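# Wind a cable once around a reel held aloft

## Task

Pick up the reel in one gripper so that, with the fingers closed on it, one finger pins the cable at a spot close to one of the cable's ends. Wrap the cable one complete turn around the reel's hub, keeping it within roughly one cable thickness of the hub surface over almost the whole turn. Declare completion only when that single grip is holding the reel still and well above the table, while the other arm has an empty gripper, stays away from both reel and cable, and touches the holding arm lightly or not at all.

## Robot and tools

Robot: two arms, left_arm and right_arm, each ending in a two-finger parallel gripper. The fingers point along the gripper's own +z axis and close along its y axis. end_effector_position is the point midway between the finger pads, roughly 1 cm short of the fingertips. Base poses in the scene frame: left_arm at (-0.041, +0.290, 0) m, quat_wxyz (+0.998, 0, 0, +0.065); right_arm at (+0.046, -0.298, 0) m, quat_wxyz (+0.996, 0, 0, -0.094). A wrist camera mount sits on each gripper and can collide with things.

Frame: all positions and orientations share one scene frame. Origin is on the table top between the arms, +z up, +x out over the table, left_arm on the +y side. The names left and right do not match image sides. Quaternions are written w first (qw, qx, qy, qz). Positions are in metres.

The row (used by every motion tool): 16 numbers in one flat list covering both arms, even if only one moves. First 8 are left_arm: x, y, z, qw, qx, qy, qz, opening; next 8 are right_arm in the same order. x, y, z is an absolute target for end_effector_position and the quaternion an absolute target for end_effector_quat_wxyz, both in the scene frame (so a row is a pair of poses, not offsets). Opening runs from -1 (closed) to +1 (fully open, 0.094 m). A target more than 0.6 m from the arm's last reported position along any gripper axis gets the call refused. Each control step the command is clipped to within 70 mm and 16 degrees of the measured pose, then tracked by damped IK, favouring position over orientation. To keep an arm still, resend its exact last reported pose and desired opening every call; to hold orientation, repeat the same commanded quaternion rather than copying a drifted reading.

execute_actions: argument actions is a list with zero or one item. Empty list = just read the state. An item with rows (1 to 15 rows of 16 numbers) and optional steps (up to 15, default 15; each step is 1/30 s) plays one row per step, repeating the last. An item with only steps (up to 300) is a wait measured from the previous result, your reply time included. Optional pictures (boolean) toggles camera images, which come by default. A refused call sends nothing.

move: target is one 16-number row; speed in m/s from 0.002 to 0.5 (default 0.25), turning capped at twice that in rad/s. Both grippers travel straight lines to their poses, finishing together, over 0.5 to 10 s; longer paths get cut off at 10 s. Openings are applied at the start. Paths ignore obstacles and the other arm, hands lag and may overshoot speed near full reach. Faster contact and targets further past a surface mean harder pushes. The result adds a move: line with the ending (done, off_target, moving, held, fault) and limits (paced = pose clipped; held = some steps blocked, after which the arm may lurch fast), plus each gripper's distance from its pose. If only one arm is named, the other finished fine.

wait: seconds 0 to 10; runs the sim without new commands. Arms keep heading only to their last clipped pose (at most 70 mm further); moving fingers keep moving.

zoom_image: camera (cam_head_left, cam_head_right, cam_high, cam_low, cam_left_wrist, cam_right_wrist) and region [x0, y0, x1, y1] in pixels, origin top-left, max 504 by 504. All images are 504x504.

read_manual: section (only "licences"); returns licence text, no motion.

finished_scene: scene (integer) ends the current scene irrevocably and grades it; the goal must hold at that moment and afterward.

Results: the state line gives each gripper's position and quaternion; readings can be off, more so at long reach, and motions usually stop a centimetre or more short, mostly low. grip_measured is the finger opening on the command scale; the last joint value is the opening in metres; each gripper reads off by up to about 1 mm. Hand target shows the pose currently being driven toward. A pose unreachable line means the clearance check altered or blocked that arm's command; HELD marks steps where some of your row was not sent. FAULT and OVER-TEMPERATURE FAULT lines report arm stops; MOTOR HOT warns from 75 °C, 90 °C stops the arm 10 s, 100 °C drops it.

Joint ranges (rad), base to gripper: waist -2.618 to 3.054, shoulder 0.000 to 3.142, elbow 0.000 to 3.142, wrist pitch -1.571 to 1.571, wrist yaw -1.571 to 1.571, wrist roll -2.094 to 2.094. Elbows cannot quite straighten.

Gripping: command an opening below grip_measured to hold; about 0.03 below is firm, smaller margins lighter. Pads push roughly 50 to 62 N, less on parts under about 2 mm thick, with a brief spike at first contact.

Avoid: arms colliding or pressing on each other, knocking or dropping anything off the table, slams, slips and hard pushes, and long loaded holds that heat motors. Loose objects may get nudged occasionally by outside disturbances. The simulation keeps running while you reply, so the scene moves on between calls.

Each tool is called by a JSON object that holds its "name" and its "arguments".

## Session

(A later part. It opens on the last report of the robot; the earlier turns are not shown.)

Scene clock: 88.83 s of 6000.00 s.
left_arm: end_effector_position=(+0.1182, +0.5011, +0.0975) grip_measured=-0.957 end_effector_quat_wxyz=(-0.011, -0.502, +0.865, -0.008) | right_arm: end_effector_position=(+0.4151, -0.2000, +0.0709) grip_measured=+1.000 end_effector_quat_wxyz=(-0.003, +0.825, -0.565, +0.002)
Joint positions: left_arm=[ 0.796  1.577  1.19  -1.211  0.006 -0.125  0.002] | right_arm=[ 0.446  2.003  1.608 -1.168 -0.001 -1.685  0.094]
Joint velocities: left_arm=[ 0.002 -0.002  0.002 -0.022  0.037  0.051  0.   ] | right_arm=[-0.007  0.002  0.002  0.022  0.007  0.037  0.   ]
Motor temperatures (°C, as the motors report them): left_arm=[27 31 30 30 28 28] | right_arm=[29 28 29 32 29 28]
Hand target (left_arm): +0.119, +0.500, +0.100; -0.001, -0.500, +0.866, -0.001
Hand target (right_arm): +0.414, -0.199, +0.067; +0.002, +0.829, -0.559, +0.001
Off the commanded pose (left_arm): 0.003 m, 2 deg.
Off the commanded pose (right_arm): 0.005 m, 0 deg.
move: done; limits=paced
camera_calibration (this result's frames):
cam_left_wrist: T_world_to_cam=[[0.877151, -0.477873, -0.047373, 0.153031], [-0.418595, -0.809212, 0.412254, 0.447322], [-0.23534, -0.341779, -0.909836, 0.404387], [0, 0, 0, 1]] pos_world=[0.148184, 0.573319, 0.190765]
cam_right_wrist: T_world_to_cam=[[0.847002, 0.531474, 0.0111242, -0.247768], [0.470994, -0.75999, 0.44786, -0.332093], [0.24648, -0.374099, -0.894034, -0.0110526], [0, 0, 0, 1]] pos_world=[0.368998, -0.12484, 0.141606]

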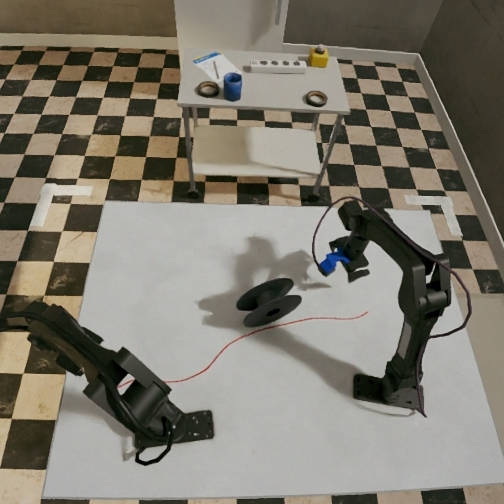

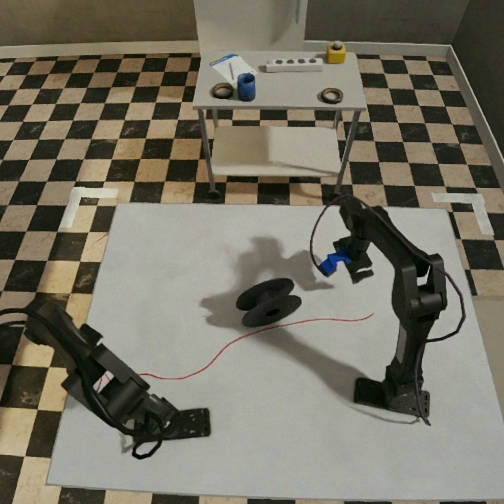

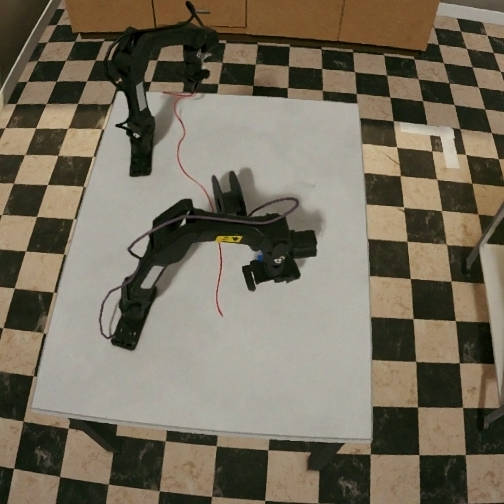

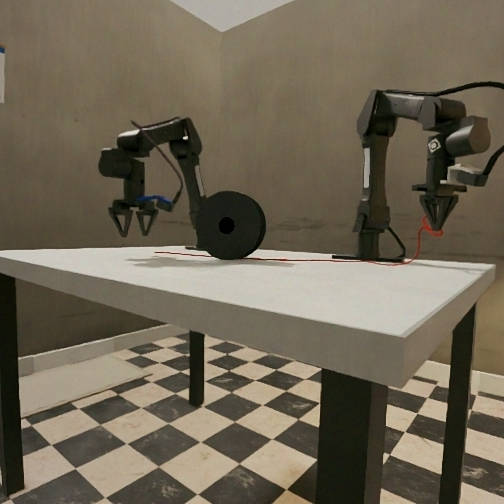

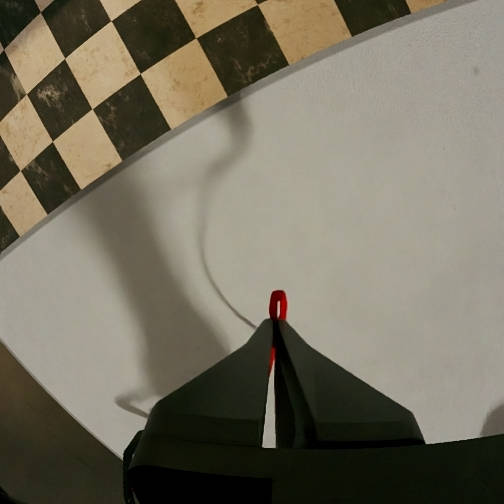

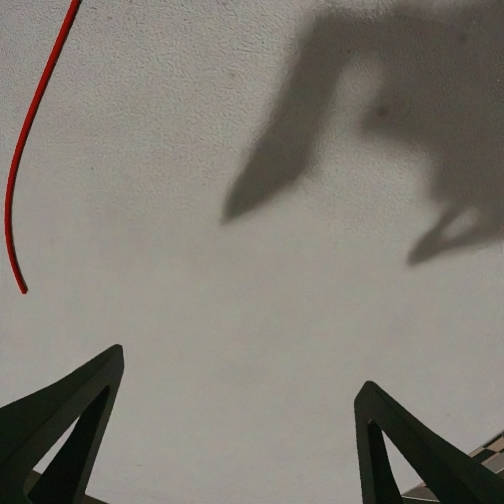

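{"name": "move", "arguments": {"target": [0.12,0.5,0.1,0,-0.5,0.866,0,-1,0.37,-0.1,0.21,0.05,-0.824,0.566,0,1], "speed": 0.3}}

Scene clock: 92.30 s of 6000.00 s.
left_arm: end_effector_position=(+0.1186, +0.5016, +0.0974) grip_measured=-0.957 end_effector_quat_wxyz=(-0.010, -0.502, +0.864, -0.008) | right_arm: end_effector_position=(+0.3714, -0.1006, +0.2072) grip_measured=+1.000 end_effector_quat_wxyz=(-0.069, +0.825, -0.561, +0.016)
Joint positions: left_arm=[ 0.796  1.577  1.19  -1.209  0.006 -0.127  0.002] | right_arm=[ 0.718  1.915  2.023 -1.541 -0.031 -1.417  0.094]
Joint velocities: left_arm=[-0.007 -0.017 -0.027  0.022 -0.007  0.037 -0.   ] | right_arm=[ 0.007 -0.002 -0.007 -0.022 -0.007 -0.066  0.   ]
Motor temperatures (°C, as the motors report them): left_arm=[27 31 30 30 28 28] | right_arm=[29 28 29 31 29 28]
Hand target (left_arm): +0.120, +0.500, +0.100; -0.000, -0.500, +0.866, -0.000
Hand target (right_arm): +0.368, -0.100, +0.210; -0.070, +0.822, -0.565, +0.006
Off the commanded pose (left_arm): 0.003 m, 1 deg.
Off the commanded pose (right_arm): 0.003 m, 3 deg.
joint sent to its limit (right arm) — the command would take joint 4 (wrist pitch) past its lower limit, so that joint was sent only as far as its limit.
move: off_target (right_arm)
camera_calibration (this result's frames):
cam_left_wrist: T_world_to_cam=[[0.877952, -0.476433, -0.0470247, 0.152082], [-0.418004, -0.810734, 0.409857, 0.448853], [-0.233394, -0.340179, -0.910937, 0.40372], [0, 0, 0, 1]] pos_world=[0.148327, 0.573694, 0.190949]
cam_right_wrist: T_world_to_cam=[[0.83632, 0.529479, 0.142201, -0.288463], [0.433832, -0.797729, 0.41883, -0.280922], [0.3352, -0.288584, -0.896861, 0.134949], [0, 0, 0, 1]] pos_world=[0.317885, -0.0324207, 0.279709]

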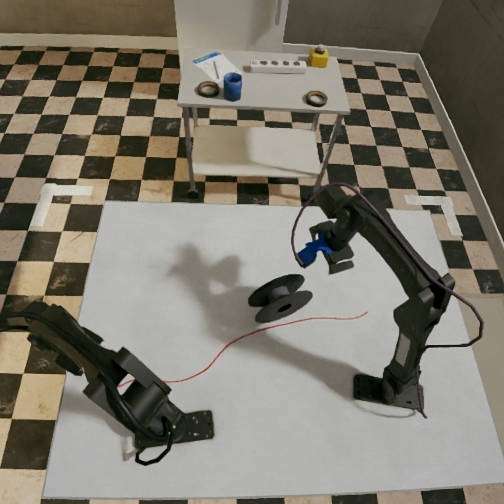

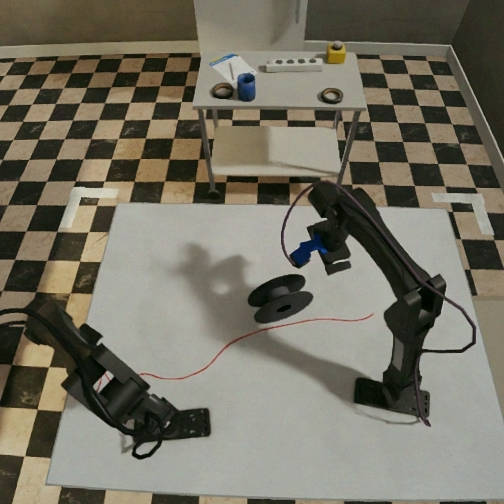

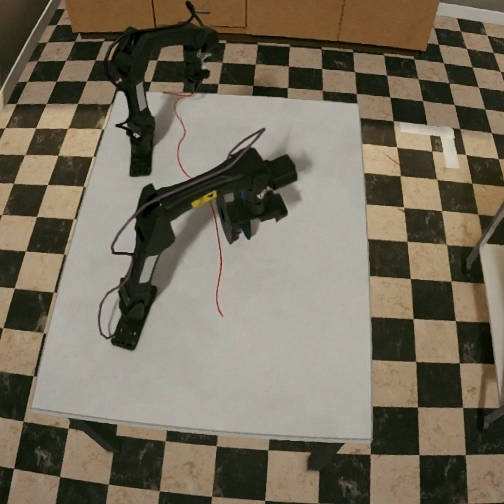

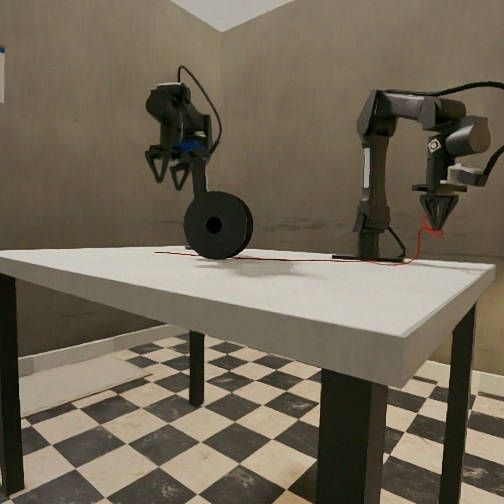

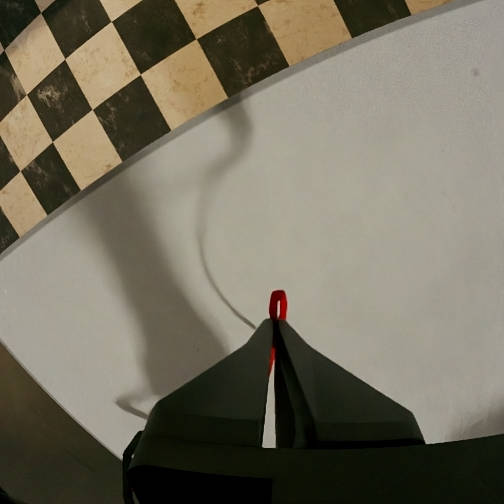

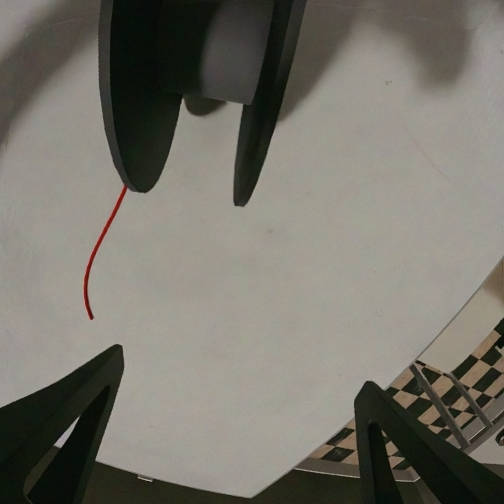

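{"name": "move", "arguments": {"target": [0.12,0.5,0.1,0,-0.5,0.866,0,-1,0.342,-0.04,0.195,0,-0.824,0.566,0,1]}}

Scene clock: 98.00 s of 6000.00 s.
left_arm: end_effector_position=(+0.1187, +0.5017, +0.0974) grip_measured=-0.957 end_effector_quat_wxyz=(-0.010, -0.502, +0.864, -0.008) | right_arm: end_effector_position=(+0.3394, -0.0384, +0.1912) grip_measured=+1.000 end_effector_quat_wxyz=(-0.050, +0.828, -0.559, +0.009)
Joint positions: left_arm=[ 0.796  1.577  1.19  -1.208  0.006 -0.127  0.002] | right_arm=[ 0.907  1.987  2.063 -1.545 -0.009 -1.236  0.094]
Joint velocities: left_arm=[-0.007 -0.002 -0.007 -0.022 -0.066 -0.022 -0.001] | right_arm=[-0.007 -0.012  0.022 -0.007 -0.022  0.037  0.   ]
Motor temperatures (°C, as the motors report them): left_arm=[27 32 30 30 28 28] | right_arm=[29 29 29 30 29 28]
Hand target (left_arm): +0.120, +0.500, +0.100; -0.000, -0.500, +0.866, -0.000
Hand target (right_arm): +0.342, -0.040, +0.195; -0.051, +0.823, -0.565, +0.010
Off the commanded pose (left_arm): 0.003 m, 1 deg.
Off the commanded pose (right_arm): 0.005 m, 6 deg.
joint sent to its limit (right arm) — the command would take joint 4 (wrist pitch) past its lower limit, so that joint was sent only as far as its limit.
move: off_target (right_arm)
camera_calibration (this result's frames):
cam_left_wrist: T_world_to_cam=[[0.877963, -0.476419, -0.0469688, 0.152054], [-0.418097, -0.810859, 0.409514, 0.449046], [-0.233185, -0.339901, -0.911094, 0.403608], [0, 0, 0, 1]] pos_world=[0.148362, 0.573742, 0.190976]
cam_right_wrist: T_world_to_cam=[[0.836309, 0.538588, 0.102519, -0.28447], [0.453322, -0.784467, 0.423214, -0.21773], [0.30836, -0.307463, -0.900211, 0.158312], [0, 0, 0, 1]] pos_world=[0.28779, 0.0310852, 0.263824]

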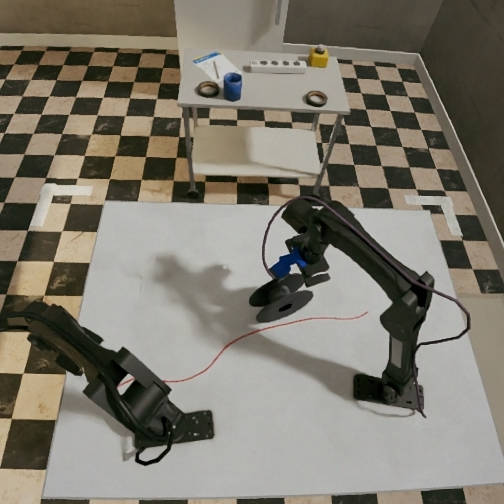

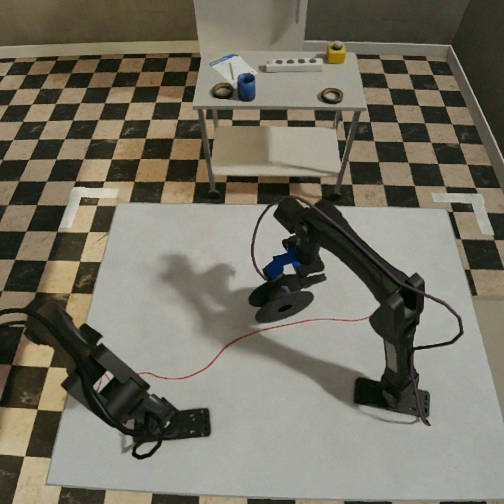

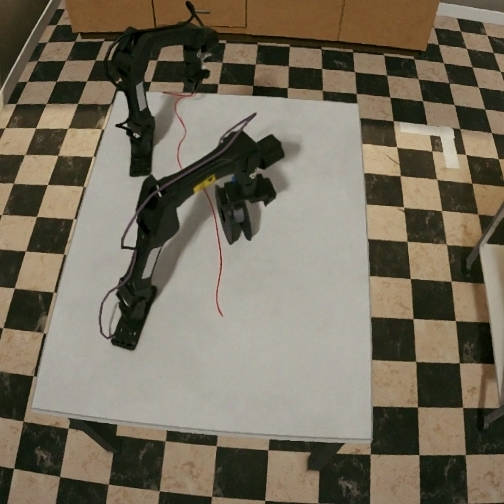

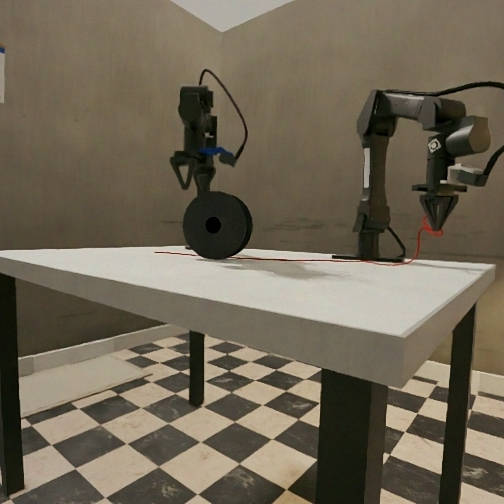

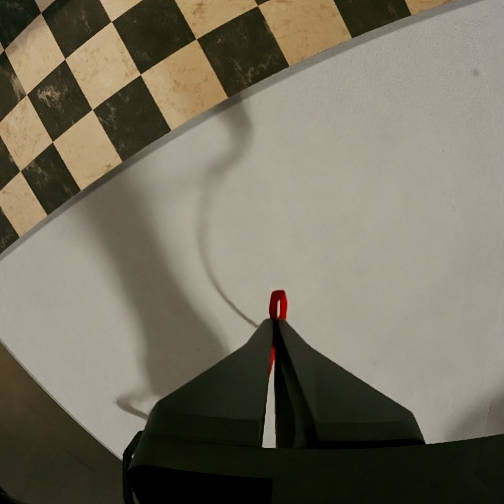

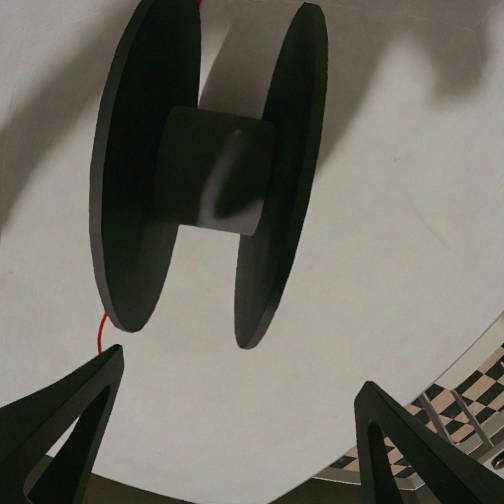

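{"name": "move", "arguments": {"target": [0.12,0.5,0.1,0,-0.5,0.866,0,-1,0.31,-0.005,0.19,0,-0.8,0.6,0,1], "speed": 0.1}}

Scene clock: 108.10 s of 6000.00 s.
left_arm: end_effector_position=(+0.1187, +0.5017, +0.0974) grip_measured=-0.957 end_effector_quat_wxyz=(-0.010, -0.502, +0.864, -0.008) | right_arm: end_effector_position=(+0.3098, -0.0077, +0.1866) grip_measured=+1.000 end_effector_quat_wxyz=(-0.044, +0.801, -0.597, +0.003)
Joint positions: left_arm=[ 0.796  1.577  1.19  -1.208  0.006 -0.127  0.002] | right_arm=[ 1.019  1.999  2.063 -1.546 -0.004 -1.031  0.094]
Joint velocities: left_arm=[-0.007 -0.017 -0.012  0.037  0.022  0.007 -0.   ] | right_arm=[ 0.007 -0.007 -0.002  0.007 -0.007  0.037  0.   ]
Motor temperatures (°C, as the motors report them): left_arm=[27 32 30 30 28 28] | right_arm=[29 30 29 30 29 28]
Hand target (left_arm): +0.120, +0.500, +0.100; -0.000, -0.500, +0.866, -0.000
Hand target (right_arm): +0.310, -0.005, +0.189; -0.045, +0.799, -0.599, +0.002
Off the commanded pose (left_arm): 0.003 m, 1 deg.
Off the commanded pose (right_arm): 0.004 m, 5 deg.
joint sent to its limit (right arm) — the command would take joint 4 (wrist pitch) past its lower limit, so that joint was sent only as far as its limit.
After step 180, 2.93 s passed at rest.
move: off_target (right_arm)
camera_calibration (this result's frames):
cam_left_wrist: T_world_to_cam=[[0.877963, -0.476419, -0.0469688, 0.152054], [-0.418097, -0.810859, 0.409514, 0.449046], [-0.233185, -0.339901, -0.911094, 0.403608], [0, 0, 0, 1]] pos_world=[0.148362, 0.573742, 0.190976]
cam_right_wrist: T_world_to_cam=[[0.88463, 0.458474, 0.08504, -0.288141], [0.386933, -0.823534, 0.41482, -0.156427], [0.260217, -0.334057, -0.905921, 0.188552], [0, 0, 0, 1]] pos_world=[0.266361, 0.0662692, 0.260205]

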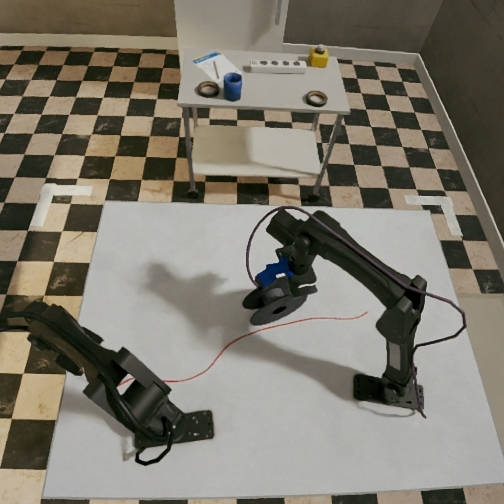

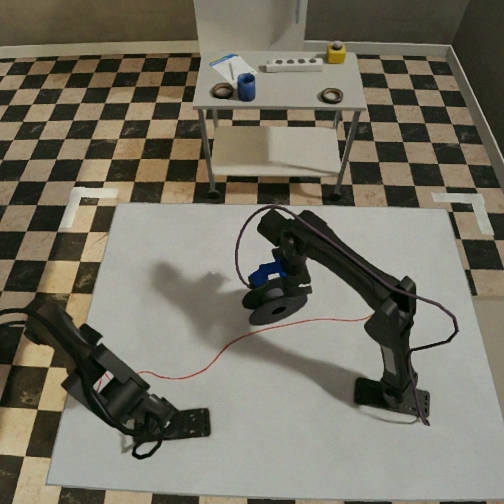

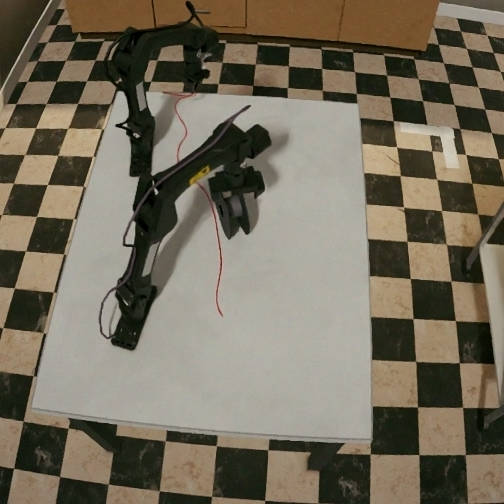

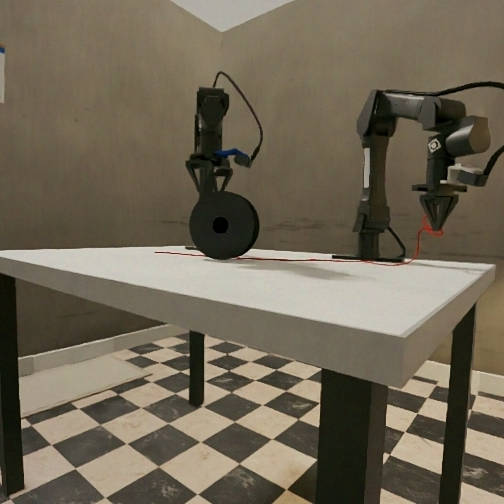

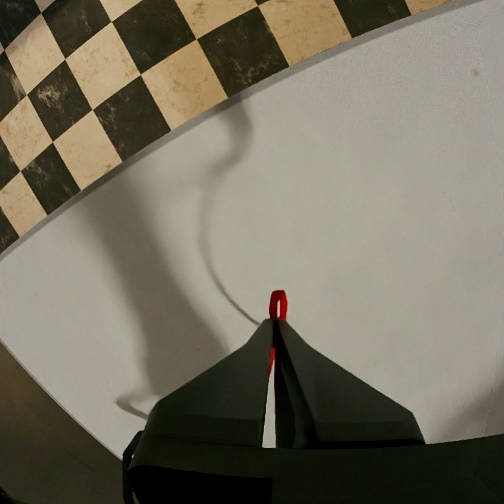

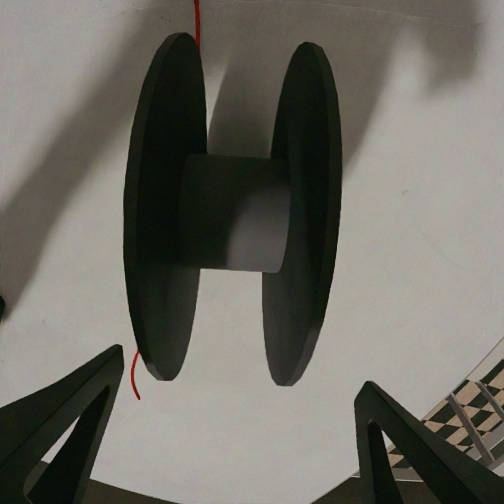

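{"name": "move", "arguments": {"target": [0.12,0.5,0.1,0,-0.5,0.866,0,-1,0.302,0.015,0.135,0,-0.815,0.58,0,1], "speed": 0.1}}

{"name": "execute_actions", "arguments": {"actions": [{"rows":[[0.12,0.5,0.1,0,-0.5,0.866,0,-1,0.302,0.015,0.135,0,-0.815,0.58,0,0.2]]}]}}

Scene clock: 111.50 s of 6000.00 s.
left_arm: end_effector_position=(+0.1187, +0.5017, +0.0974) grip_measured=-0.957 end_effector_quat_wxyz=(-0.010, -0.502, +0.864, -0.008) | right_arm: end_effector_position=(+0.3046, +0.0143, +0.1392) grip_measured=+1.000 end_effector_quat_wxyz=(-0.004, +0.815, -0.580, -0.001)
Joint positions: left_arm=[ 0.796  1.577  1.19  -1.208  0.006 -0.127  0.002] | right_arm=[ 1.065  2.107  2.035 -1.491 -0.004 -1.028  0.094]
Joint velocities: left_arm=[ 0.002 -0.012 -0.007 -0.007 -0.022  0.007 -0.   ] | right_arm=[-0.002 -0.007  0.012 -0.081 -0.051  0.051  0.   ]
Motor temperatures (°C, as the motors report them): left_arm=[27 32 30 30 28 28] | right_arm=[29 30 29 30 29 28]
Hand target (left_arm): +0.120, +0.500, +0.100; -0.000, -0.500, +0.866, -0.000
Hand target (right_arm): +0.302, +0.016, +0.135; -0.000, +0.815, -0.580, -0.001
Off the commanded pose (left_arm): 0.003 m, 1 deg.
Off the commanded pose (right_arm): 0.005 m, 0 deg.
move: done
camera_calibration (this result's frames):
cam_left_wrist: T_world_to_cam=[[0.877963, -0.476419, -0.0469688, 0.152054], [-0.418097, -0.810859, 0.409514, 0.449046], [-0.233185, -0.339901, -0.911094, 0.403608], [0, 0, 0, 1]] pos_world=[0.148362, 0.573742, 0.190976]
cam_right_wrist: T_world_to_cam=[[0.866308, 0.499419, 0.00953986, -0.274014], [0.444521, -0.779511, 0.44132, -0.138515], [0.22784, -0.378078, -0.897299, 0.163609], [0, 0, 0, 1]] pos_world=[0.261676, 0.0907309, 0.21055]

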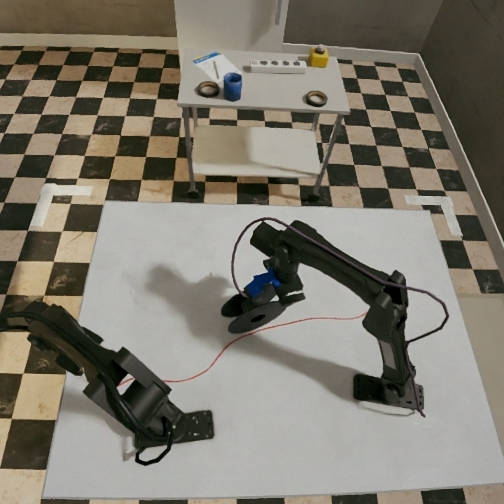

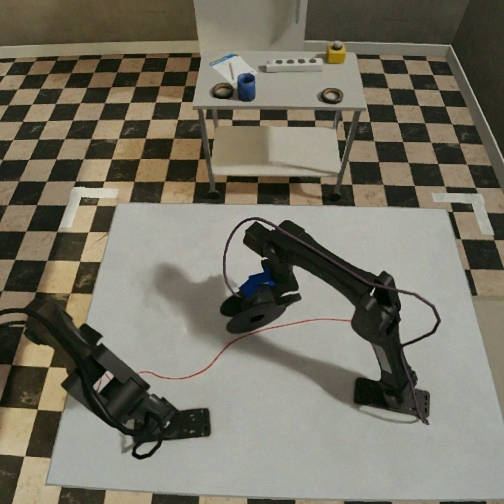

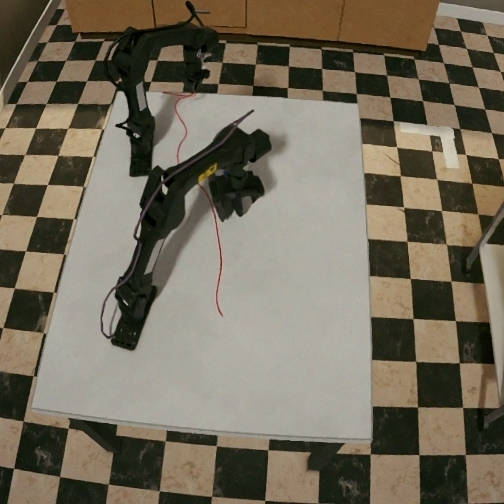

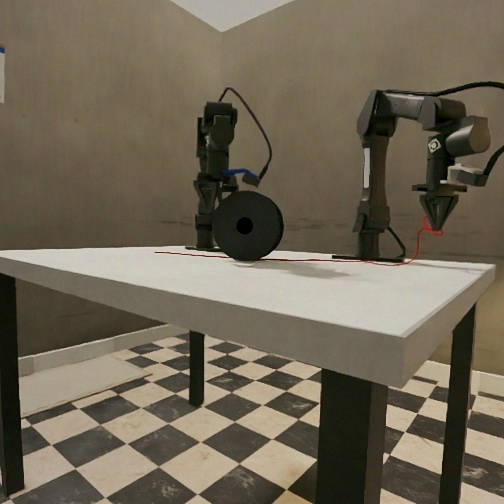

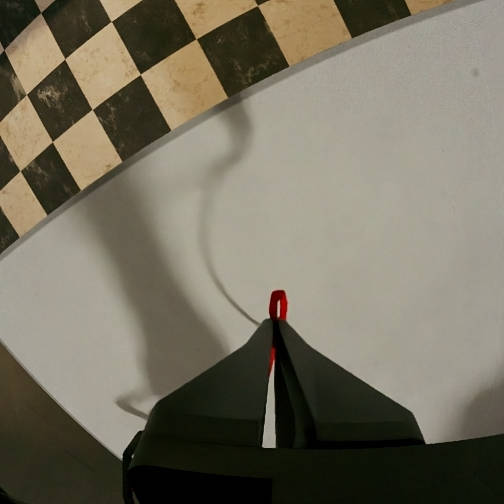

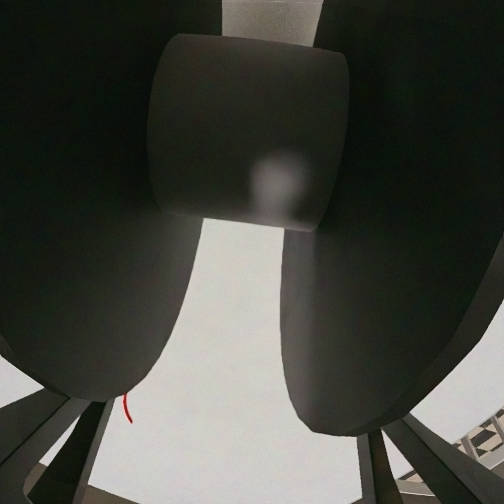

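Scene clock: 112.00 s of 6000.00 s.
left_arm: end_effector_position=(+0.1187, +0.5017, +0.0974) grip_measured=-0.957 end_effector_quat_wxyz=(-0.010, -0.502, +0.864, -0.008) | right_arm: end_effector_position=(+0.3060, +0.0139, +0.1392) grip_measured=+0.206 end_effector_quat_wxyz=(-0.005, +0.814, -0.581, +0.002)
Joint positions: left_arm=[ 0.796  1.577  1.19  -1.208  0.006 -0.127  0.002] | right_arm=[ 1.065  2.107  2.035 -1.488  0.004 -1.027  0.057]
Joint velocities: left_arm=[-0.007  0.002 -0.022 -0.037 -0.051 -0.066  0.   ] | right_arm=[ 0.002 -0.002  0.002  0.007  0.022 -0.051 -0.001]
Motor temperatures (°C, as the motors report them): left_arm=[27 32 30 30 28 28] | right_arm=[29 30 29 30 29 28]
Hand target (left_arm): +0.120, +0.500, +0.100; -0.000, -0.500, +0.866, -0.000
Hand target (right_arm): +0.302, +0.015, +0.135; +0.000, +0.815, -0.580, -0.000
Off the commanded pose (left_arm): 0.003 m, 1 deg.
Off the commanded pose (right_arm): 0.006 m, 1 deg.
Steps of this call (steps 1 to 15: all 15 steps of this action). Readings (end_effector_position):
1: left_arm (+0.1187, +0.5017, +0.0974) | right_arm (+0.3046, +0.0143, +0.1392)
2: left_arm (+0.1187, +0.5017, +0.0974) | right_arm (+0.3046, +0.0142, +0.1392)
4: left_arm (+0.1187, +0.5017, +0.0974) | right_arm (+0.3058, +0.0139, +0.1392)
8: left_arm (+0.1187, +0.5017, +0.0974) | right_arm (+0.3060, +0.0139, +0.1392)
15: the state above
camera_calibration (this result's frames):
cam_left_wrist: T_world_to_cam=[[0.877963, -0.476419, -0.0469688, 0.152054], [-0.418097, -0.810859, 0.409514, 0.449046], [-0.233185, -0.339901, -0.911094, 0.403608], [0, 0, 0, 1]] pos_world=[0.148362, 0.573742, 0.190976]
cam_right_wrist: T_world_to_cam=[[0.867014, 0.498072, 0.0145512, -0.275978], [0.440056, -0.779069, 0.446545, -0.138762], [0.233748, -0.380757, -0.894643, 0.161031], [0, 0, 0, 1]] pos_world=[0.262699, 0.0906657, 0.210044]

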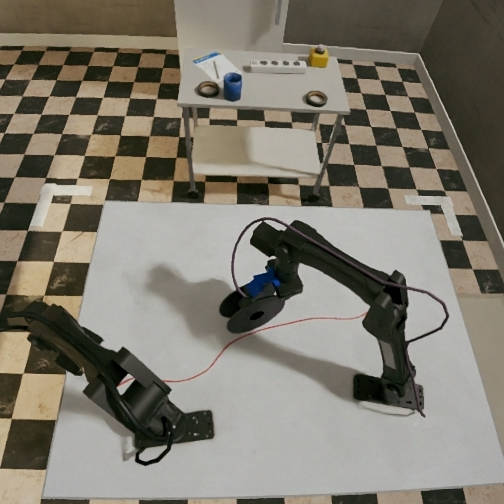

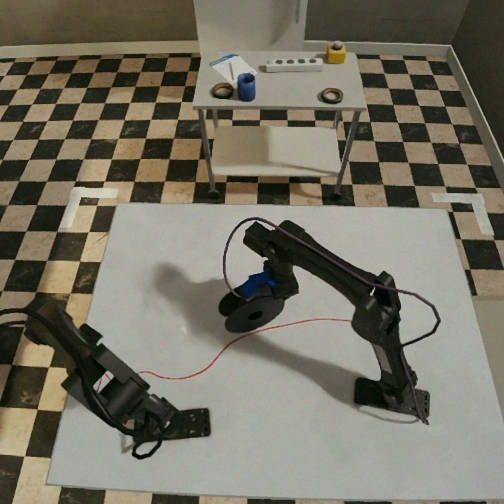

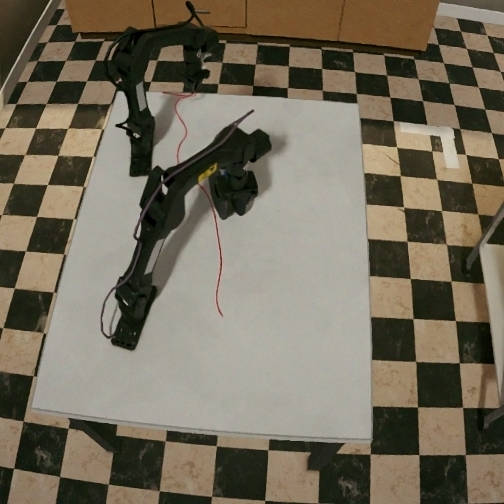

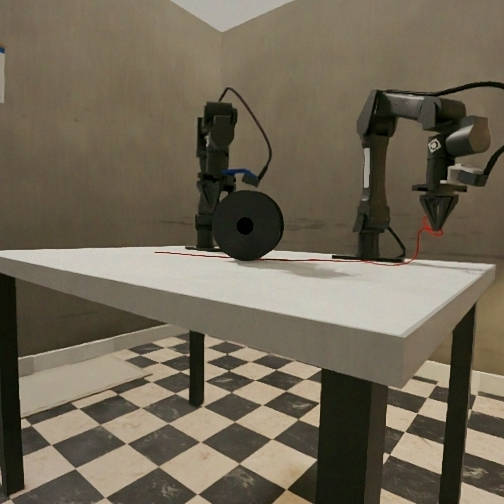

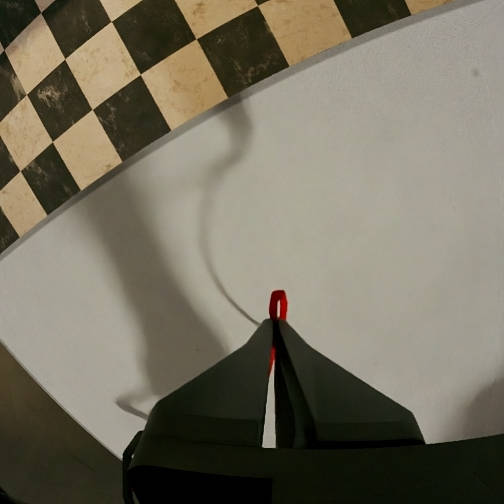

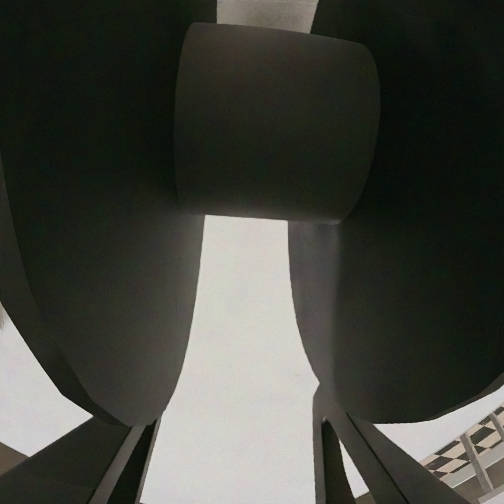

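{"name": "move", "arguments": {"target": [0.12,0.5,0.1,0,-0.5,0.866,0,-1,0.27,0.11,0.135,0,-0.815,0.58,0,1], "speed": 0.2}}

{"name": "execute_actions", "arguments": {"actions": [{"rows":[[0.12,0.5,0.1,0,-0.5,0.866,0,-1,0.27,0.11,0.135,0,-0.815,0.58,0,0.1]]}]}}

Scene clock: 116.80 s of 6000.00 s.
left_arm: end_effector_position=(+0.1187, +0.5017, +0.0974) grip_measured=-0.957 end_effector_quat_wxyz=(-0.010, -0.502, +0.864, -0.008) | right_arm: end_effector_position=(+0.2679, +0.1095, +0.1342) grip_measured=+0.998 end_effector_quat_wxyz=(-0.039, +0.819, -0.573, -0.002)
Joint positions: left_arm=[ 0.796  1.577  1.19  -1.208  0.006 -0.127  0.002] | right_arm=[ 1.261  2.338  2.392 -1.547  0.005 -0.848  0.094]
Joint velocities: left_arm=[-0.022 -0.017 -0.032  0.051 -0.081 -0.007 -0.002] | right_arm=[ 0.002 -0.012 -0.002 -0.066 -0.022  0.051  0.001]
Motor temperatures (°C, as the motors report them): left_arm=[27 32 30 30 28 28] | right_arm=[29 30 29 29 29 28]
Hand target (left_arm): +0.120, +0.500, +0.100; -0.000, -0.500, +0.866, -0.000
Hand target (right_arm): +0.269, +0.110, +0.136; -0.039, +0.814, -0.579, -0.007
Off the commanded pose (left_arm): 0.003 m, 1 deg.
Off the commanded pose (right_arm): 0.002 m, 5 deg.
joint sent to its limit (right arm) — the command would take joint 4 (wrist pitch) past its lower limit, so that joint was sent only as far as its limit.
move: off_target (right_arm)
camera_calibration (this result's frames):
cam_left_wrist: T_world_to_cam=[[0.877963, -0.476419, -0.0469688, 0.152054], [-0.418097, -0.810859, 0.409514, 0.449046], [-0.233185, -0.339901, -0.911094, 0.403608], [0, 0, 0, 1]] pos_world=[0.148362, 0.573742, 0.190976]
cam_right_wrist: T_world_to_cam=[[0.856509, 0.510874, 0.0734851, -0.296981], [0.440151, -0.797337, 0.412942, -0.0388367], [0.269554, -0.321344, -0.907788, 0.18745], [0, 0, 0, 1]] pos_world=[0.220933, 0.18099, 0.208026]

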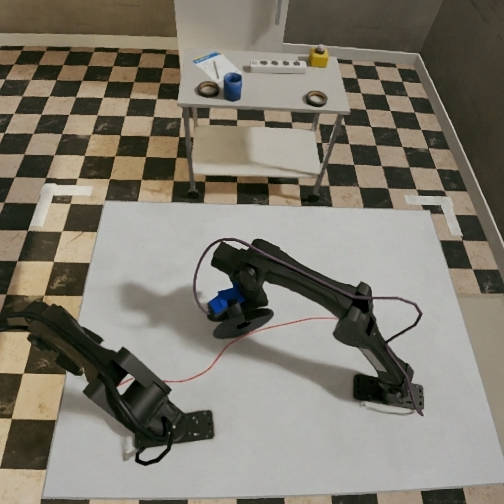

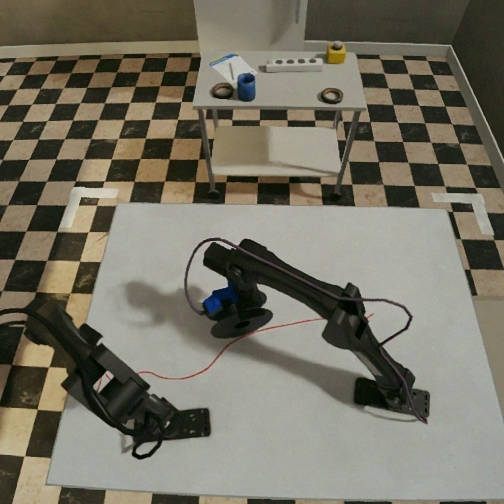

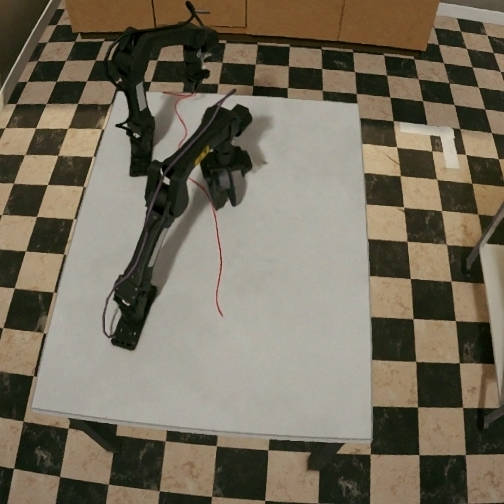

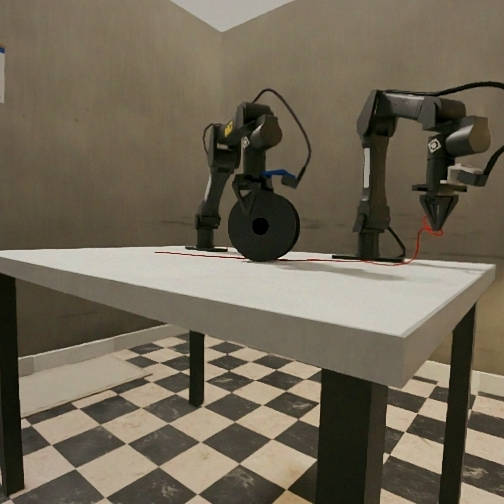

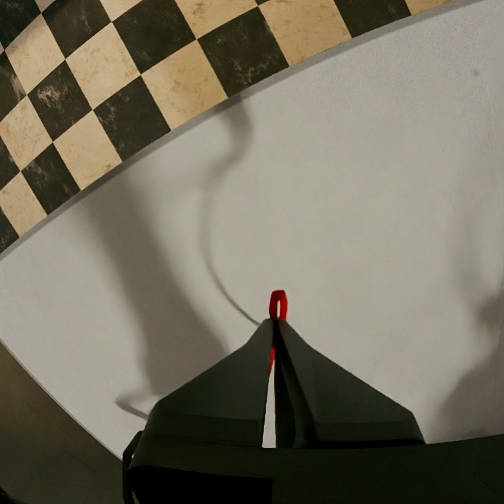

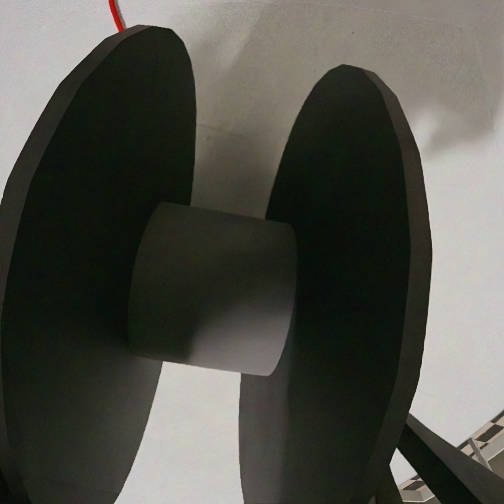

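Scene clock: 117.30 s of 6000.00 s.
left_arm: end_effector_position=(+0.1187, +0.5017, +0.0974) grip_measured=-0.957 end_effector_quat_wxyz=(-0.010, -0.502, +0.864, -0.008) | right_arm: end_effector_position=(+0.2674, +0.1075, +0.1340) grip_measured=+0.215 end_effector_quat_wxyz=(-0.035, +0.818, -0.575, -0.002)
Joint positions: left_arm=[ 0.796  1.577  1.19  -1.208  0.006 -0.127  0.002] | right_arm=[ 1.26   2.339  2.393 -1.556  0.004 -0.845  0.057]
Joint velocities: left_arm=[-0.007 -0.007 -0.012 -0.007 -0.066 -0.007 -0.   ] | right_arm=[ 0.017 -0.017 -0.002 -0.051  0.037 -0.022  0.001]
Motor temperatures (°C, as the motors report them): left_arm=[27 32 30 30 28 28] | right_arm=[29 30 29 29 29 28]
Hand target (left_arm): +0.120, +0.500, +0.100; -0.000, -0.500, +0.866, -0.000
Hand target (right_arm): +0.270, +0.110, +0.135; -0.038, +0.814, -0.579, -0.005
Off the commanded pose (left_arm): 0.003 m, 1 deg.
Off the commanded pose (right_arm): 0.004 m, 4 deg.
joint sent to its limit (right arm) — the command would take joint 4 (wrist pitch) past its lower limit, so that joint was sent only as far as its limit.
Steps of this call (steps 1 to 15: all 15 steps of this action). Readings (end_effector_position):
1: left_arm (+0.1187, +0.5017, +0.0974) | right_arm (+0.2675, +0.1093, +0.1342)
2: left_arm (+0.1187, +0.5017, +0.0974) | right_arm (+0.2670, +0.1084, +0.1341)
4: left_arm (+0.1187, +0.5017, +0.0974) | right_arm (+0.2669, +0.1078, +0.1340)
8: left_arm (+0.1187, +0.5017, +0.0974) | right_arm (+0.2674, +0.1075, +0.1340)
15: the state above
camera_calibration (this result's frames):
cam_left_wrist: T_world_to_cam=[[0.877963, -0.476419, -0.0469688, 0.152054], [-0.418097, -0.810859, 0.409514, 0.449046], [-0.233185, -0.339901, -0.911094, 0.403608], [0, 0, 0, 1]] pos_world=[0.148362, 0.573742, 0.190976]
cam_right_wrist: T_world_to_cam=[[0.858762, 0.508149, 0.0656748, -0.294697], [0.43909, -0.795921, 0.416785, -0.0404966], [0.264061, -0.329082, -0.906629, 0.188911], [0, 0, 0, 1]] pos_world=[0.220972, 0.179685, 0.207505]

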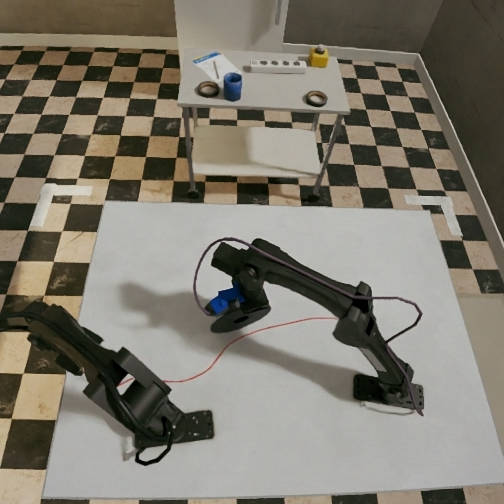

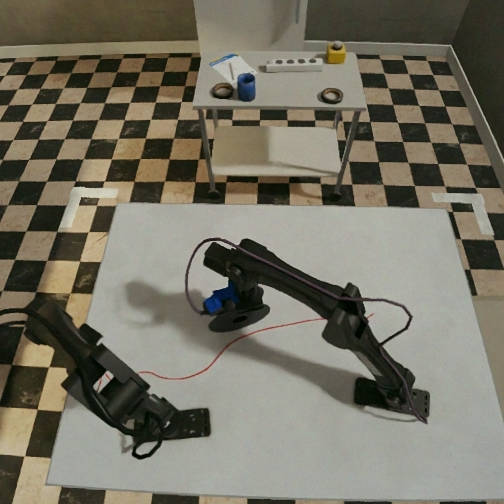

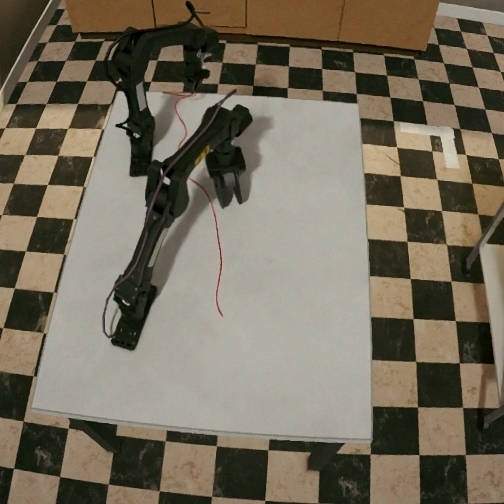

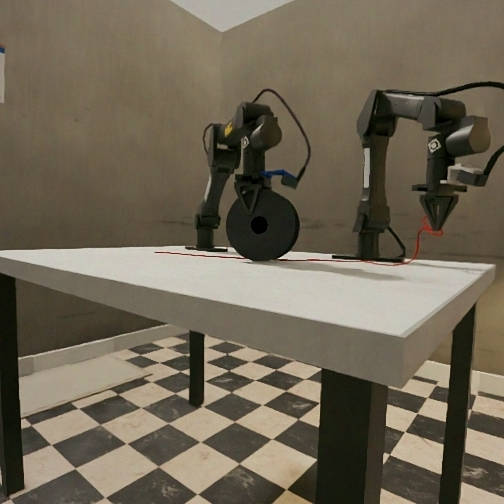

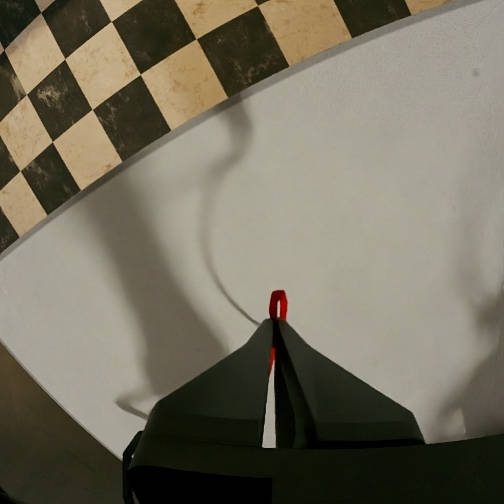

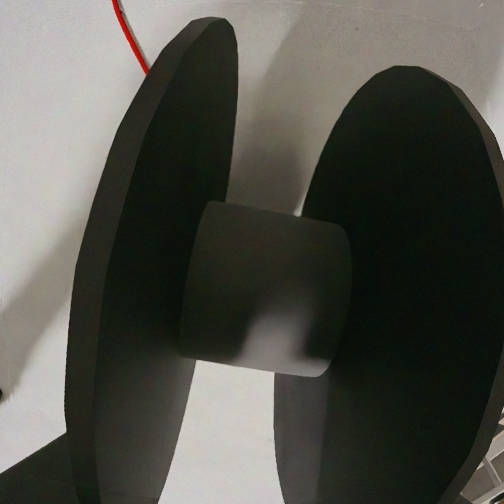

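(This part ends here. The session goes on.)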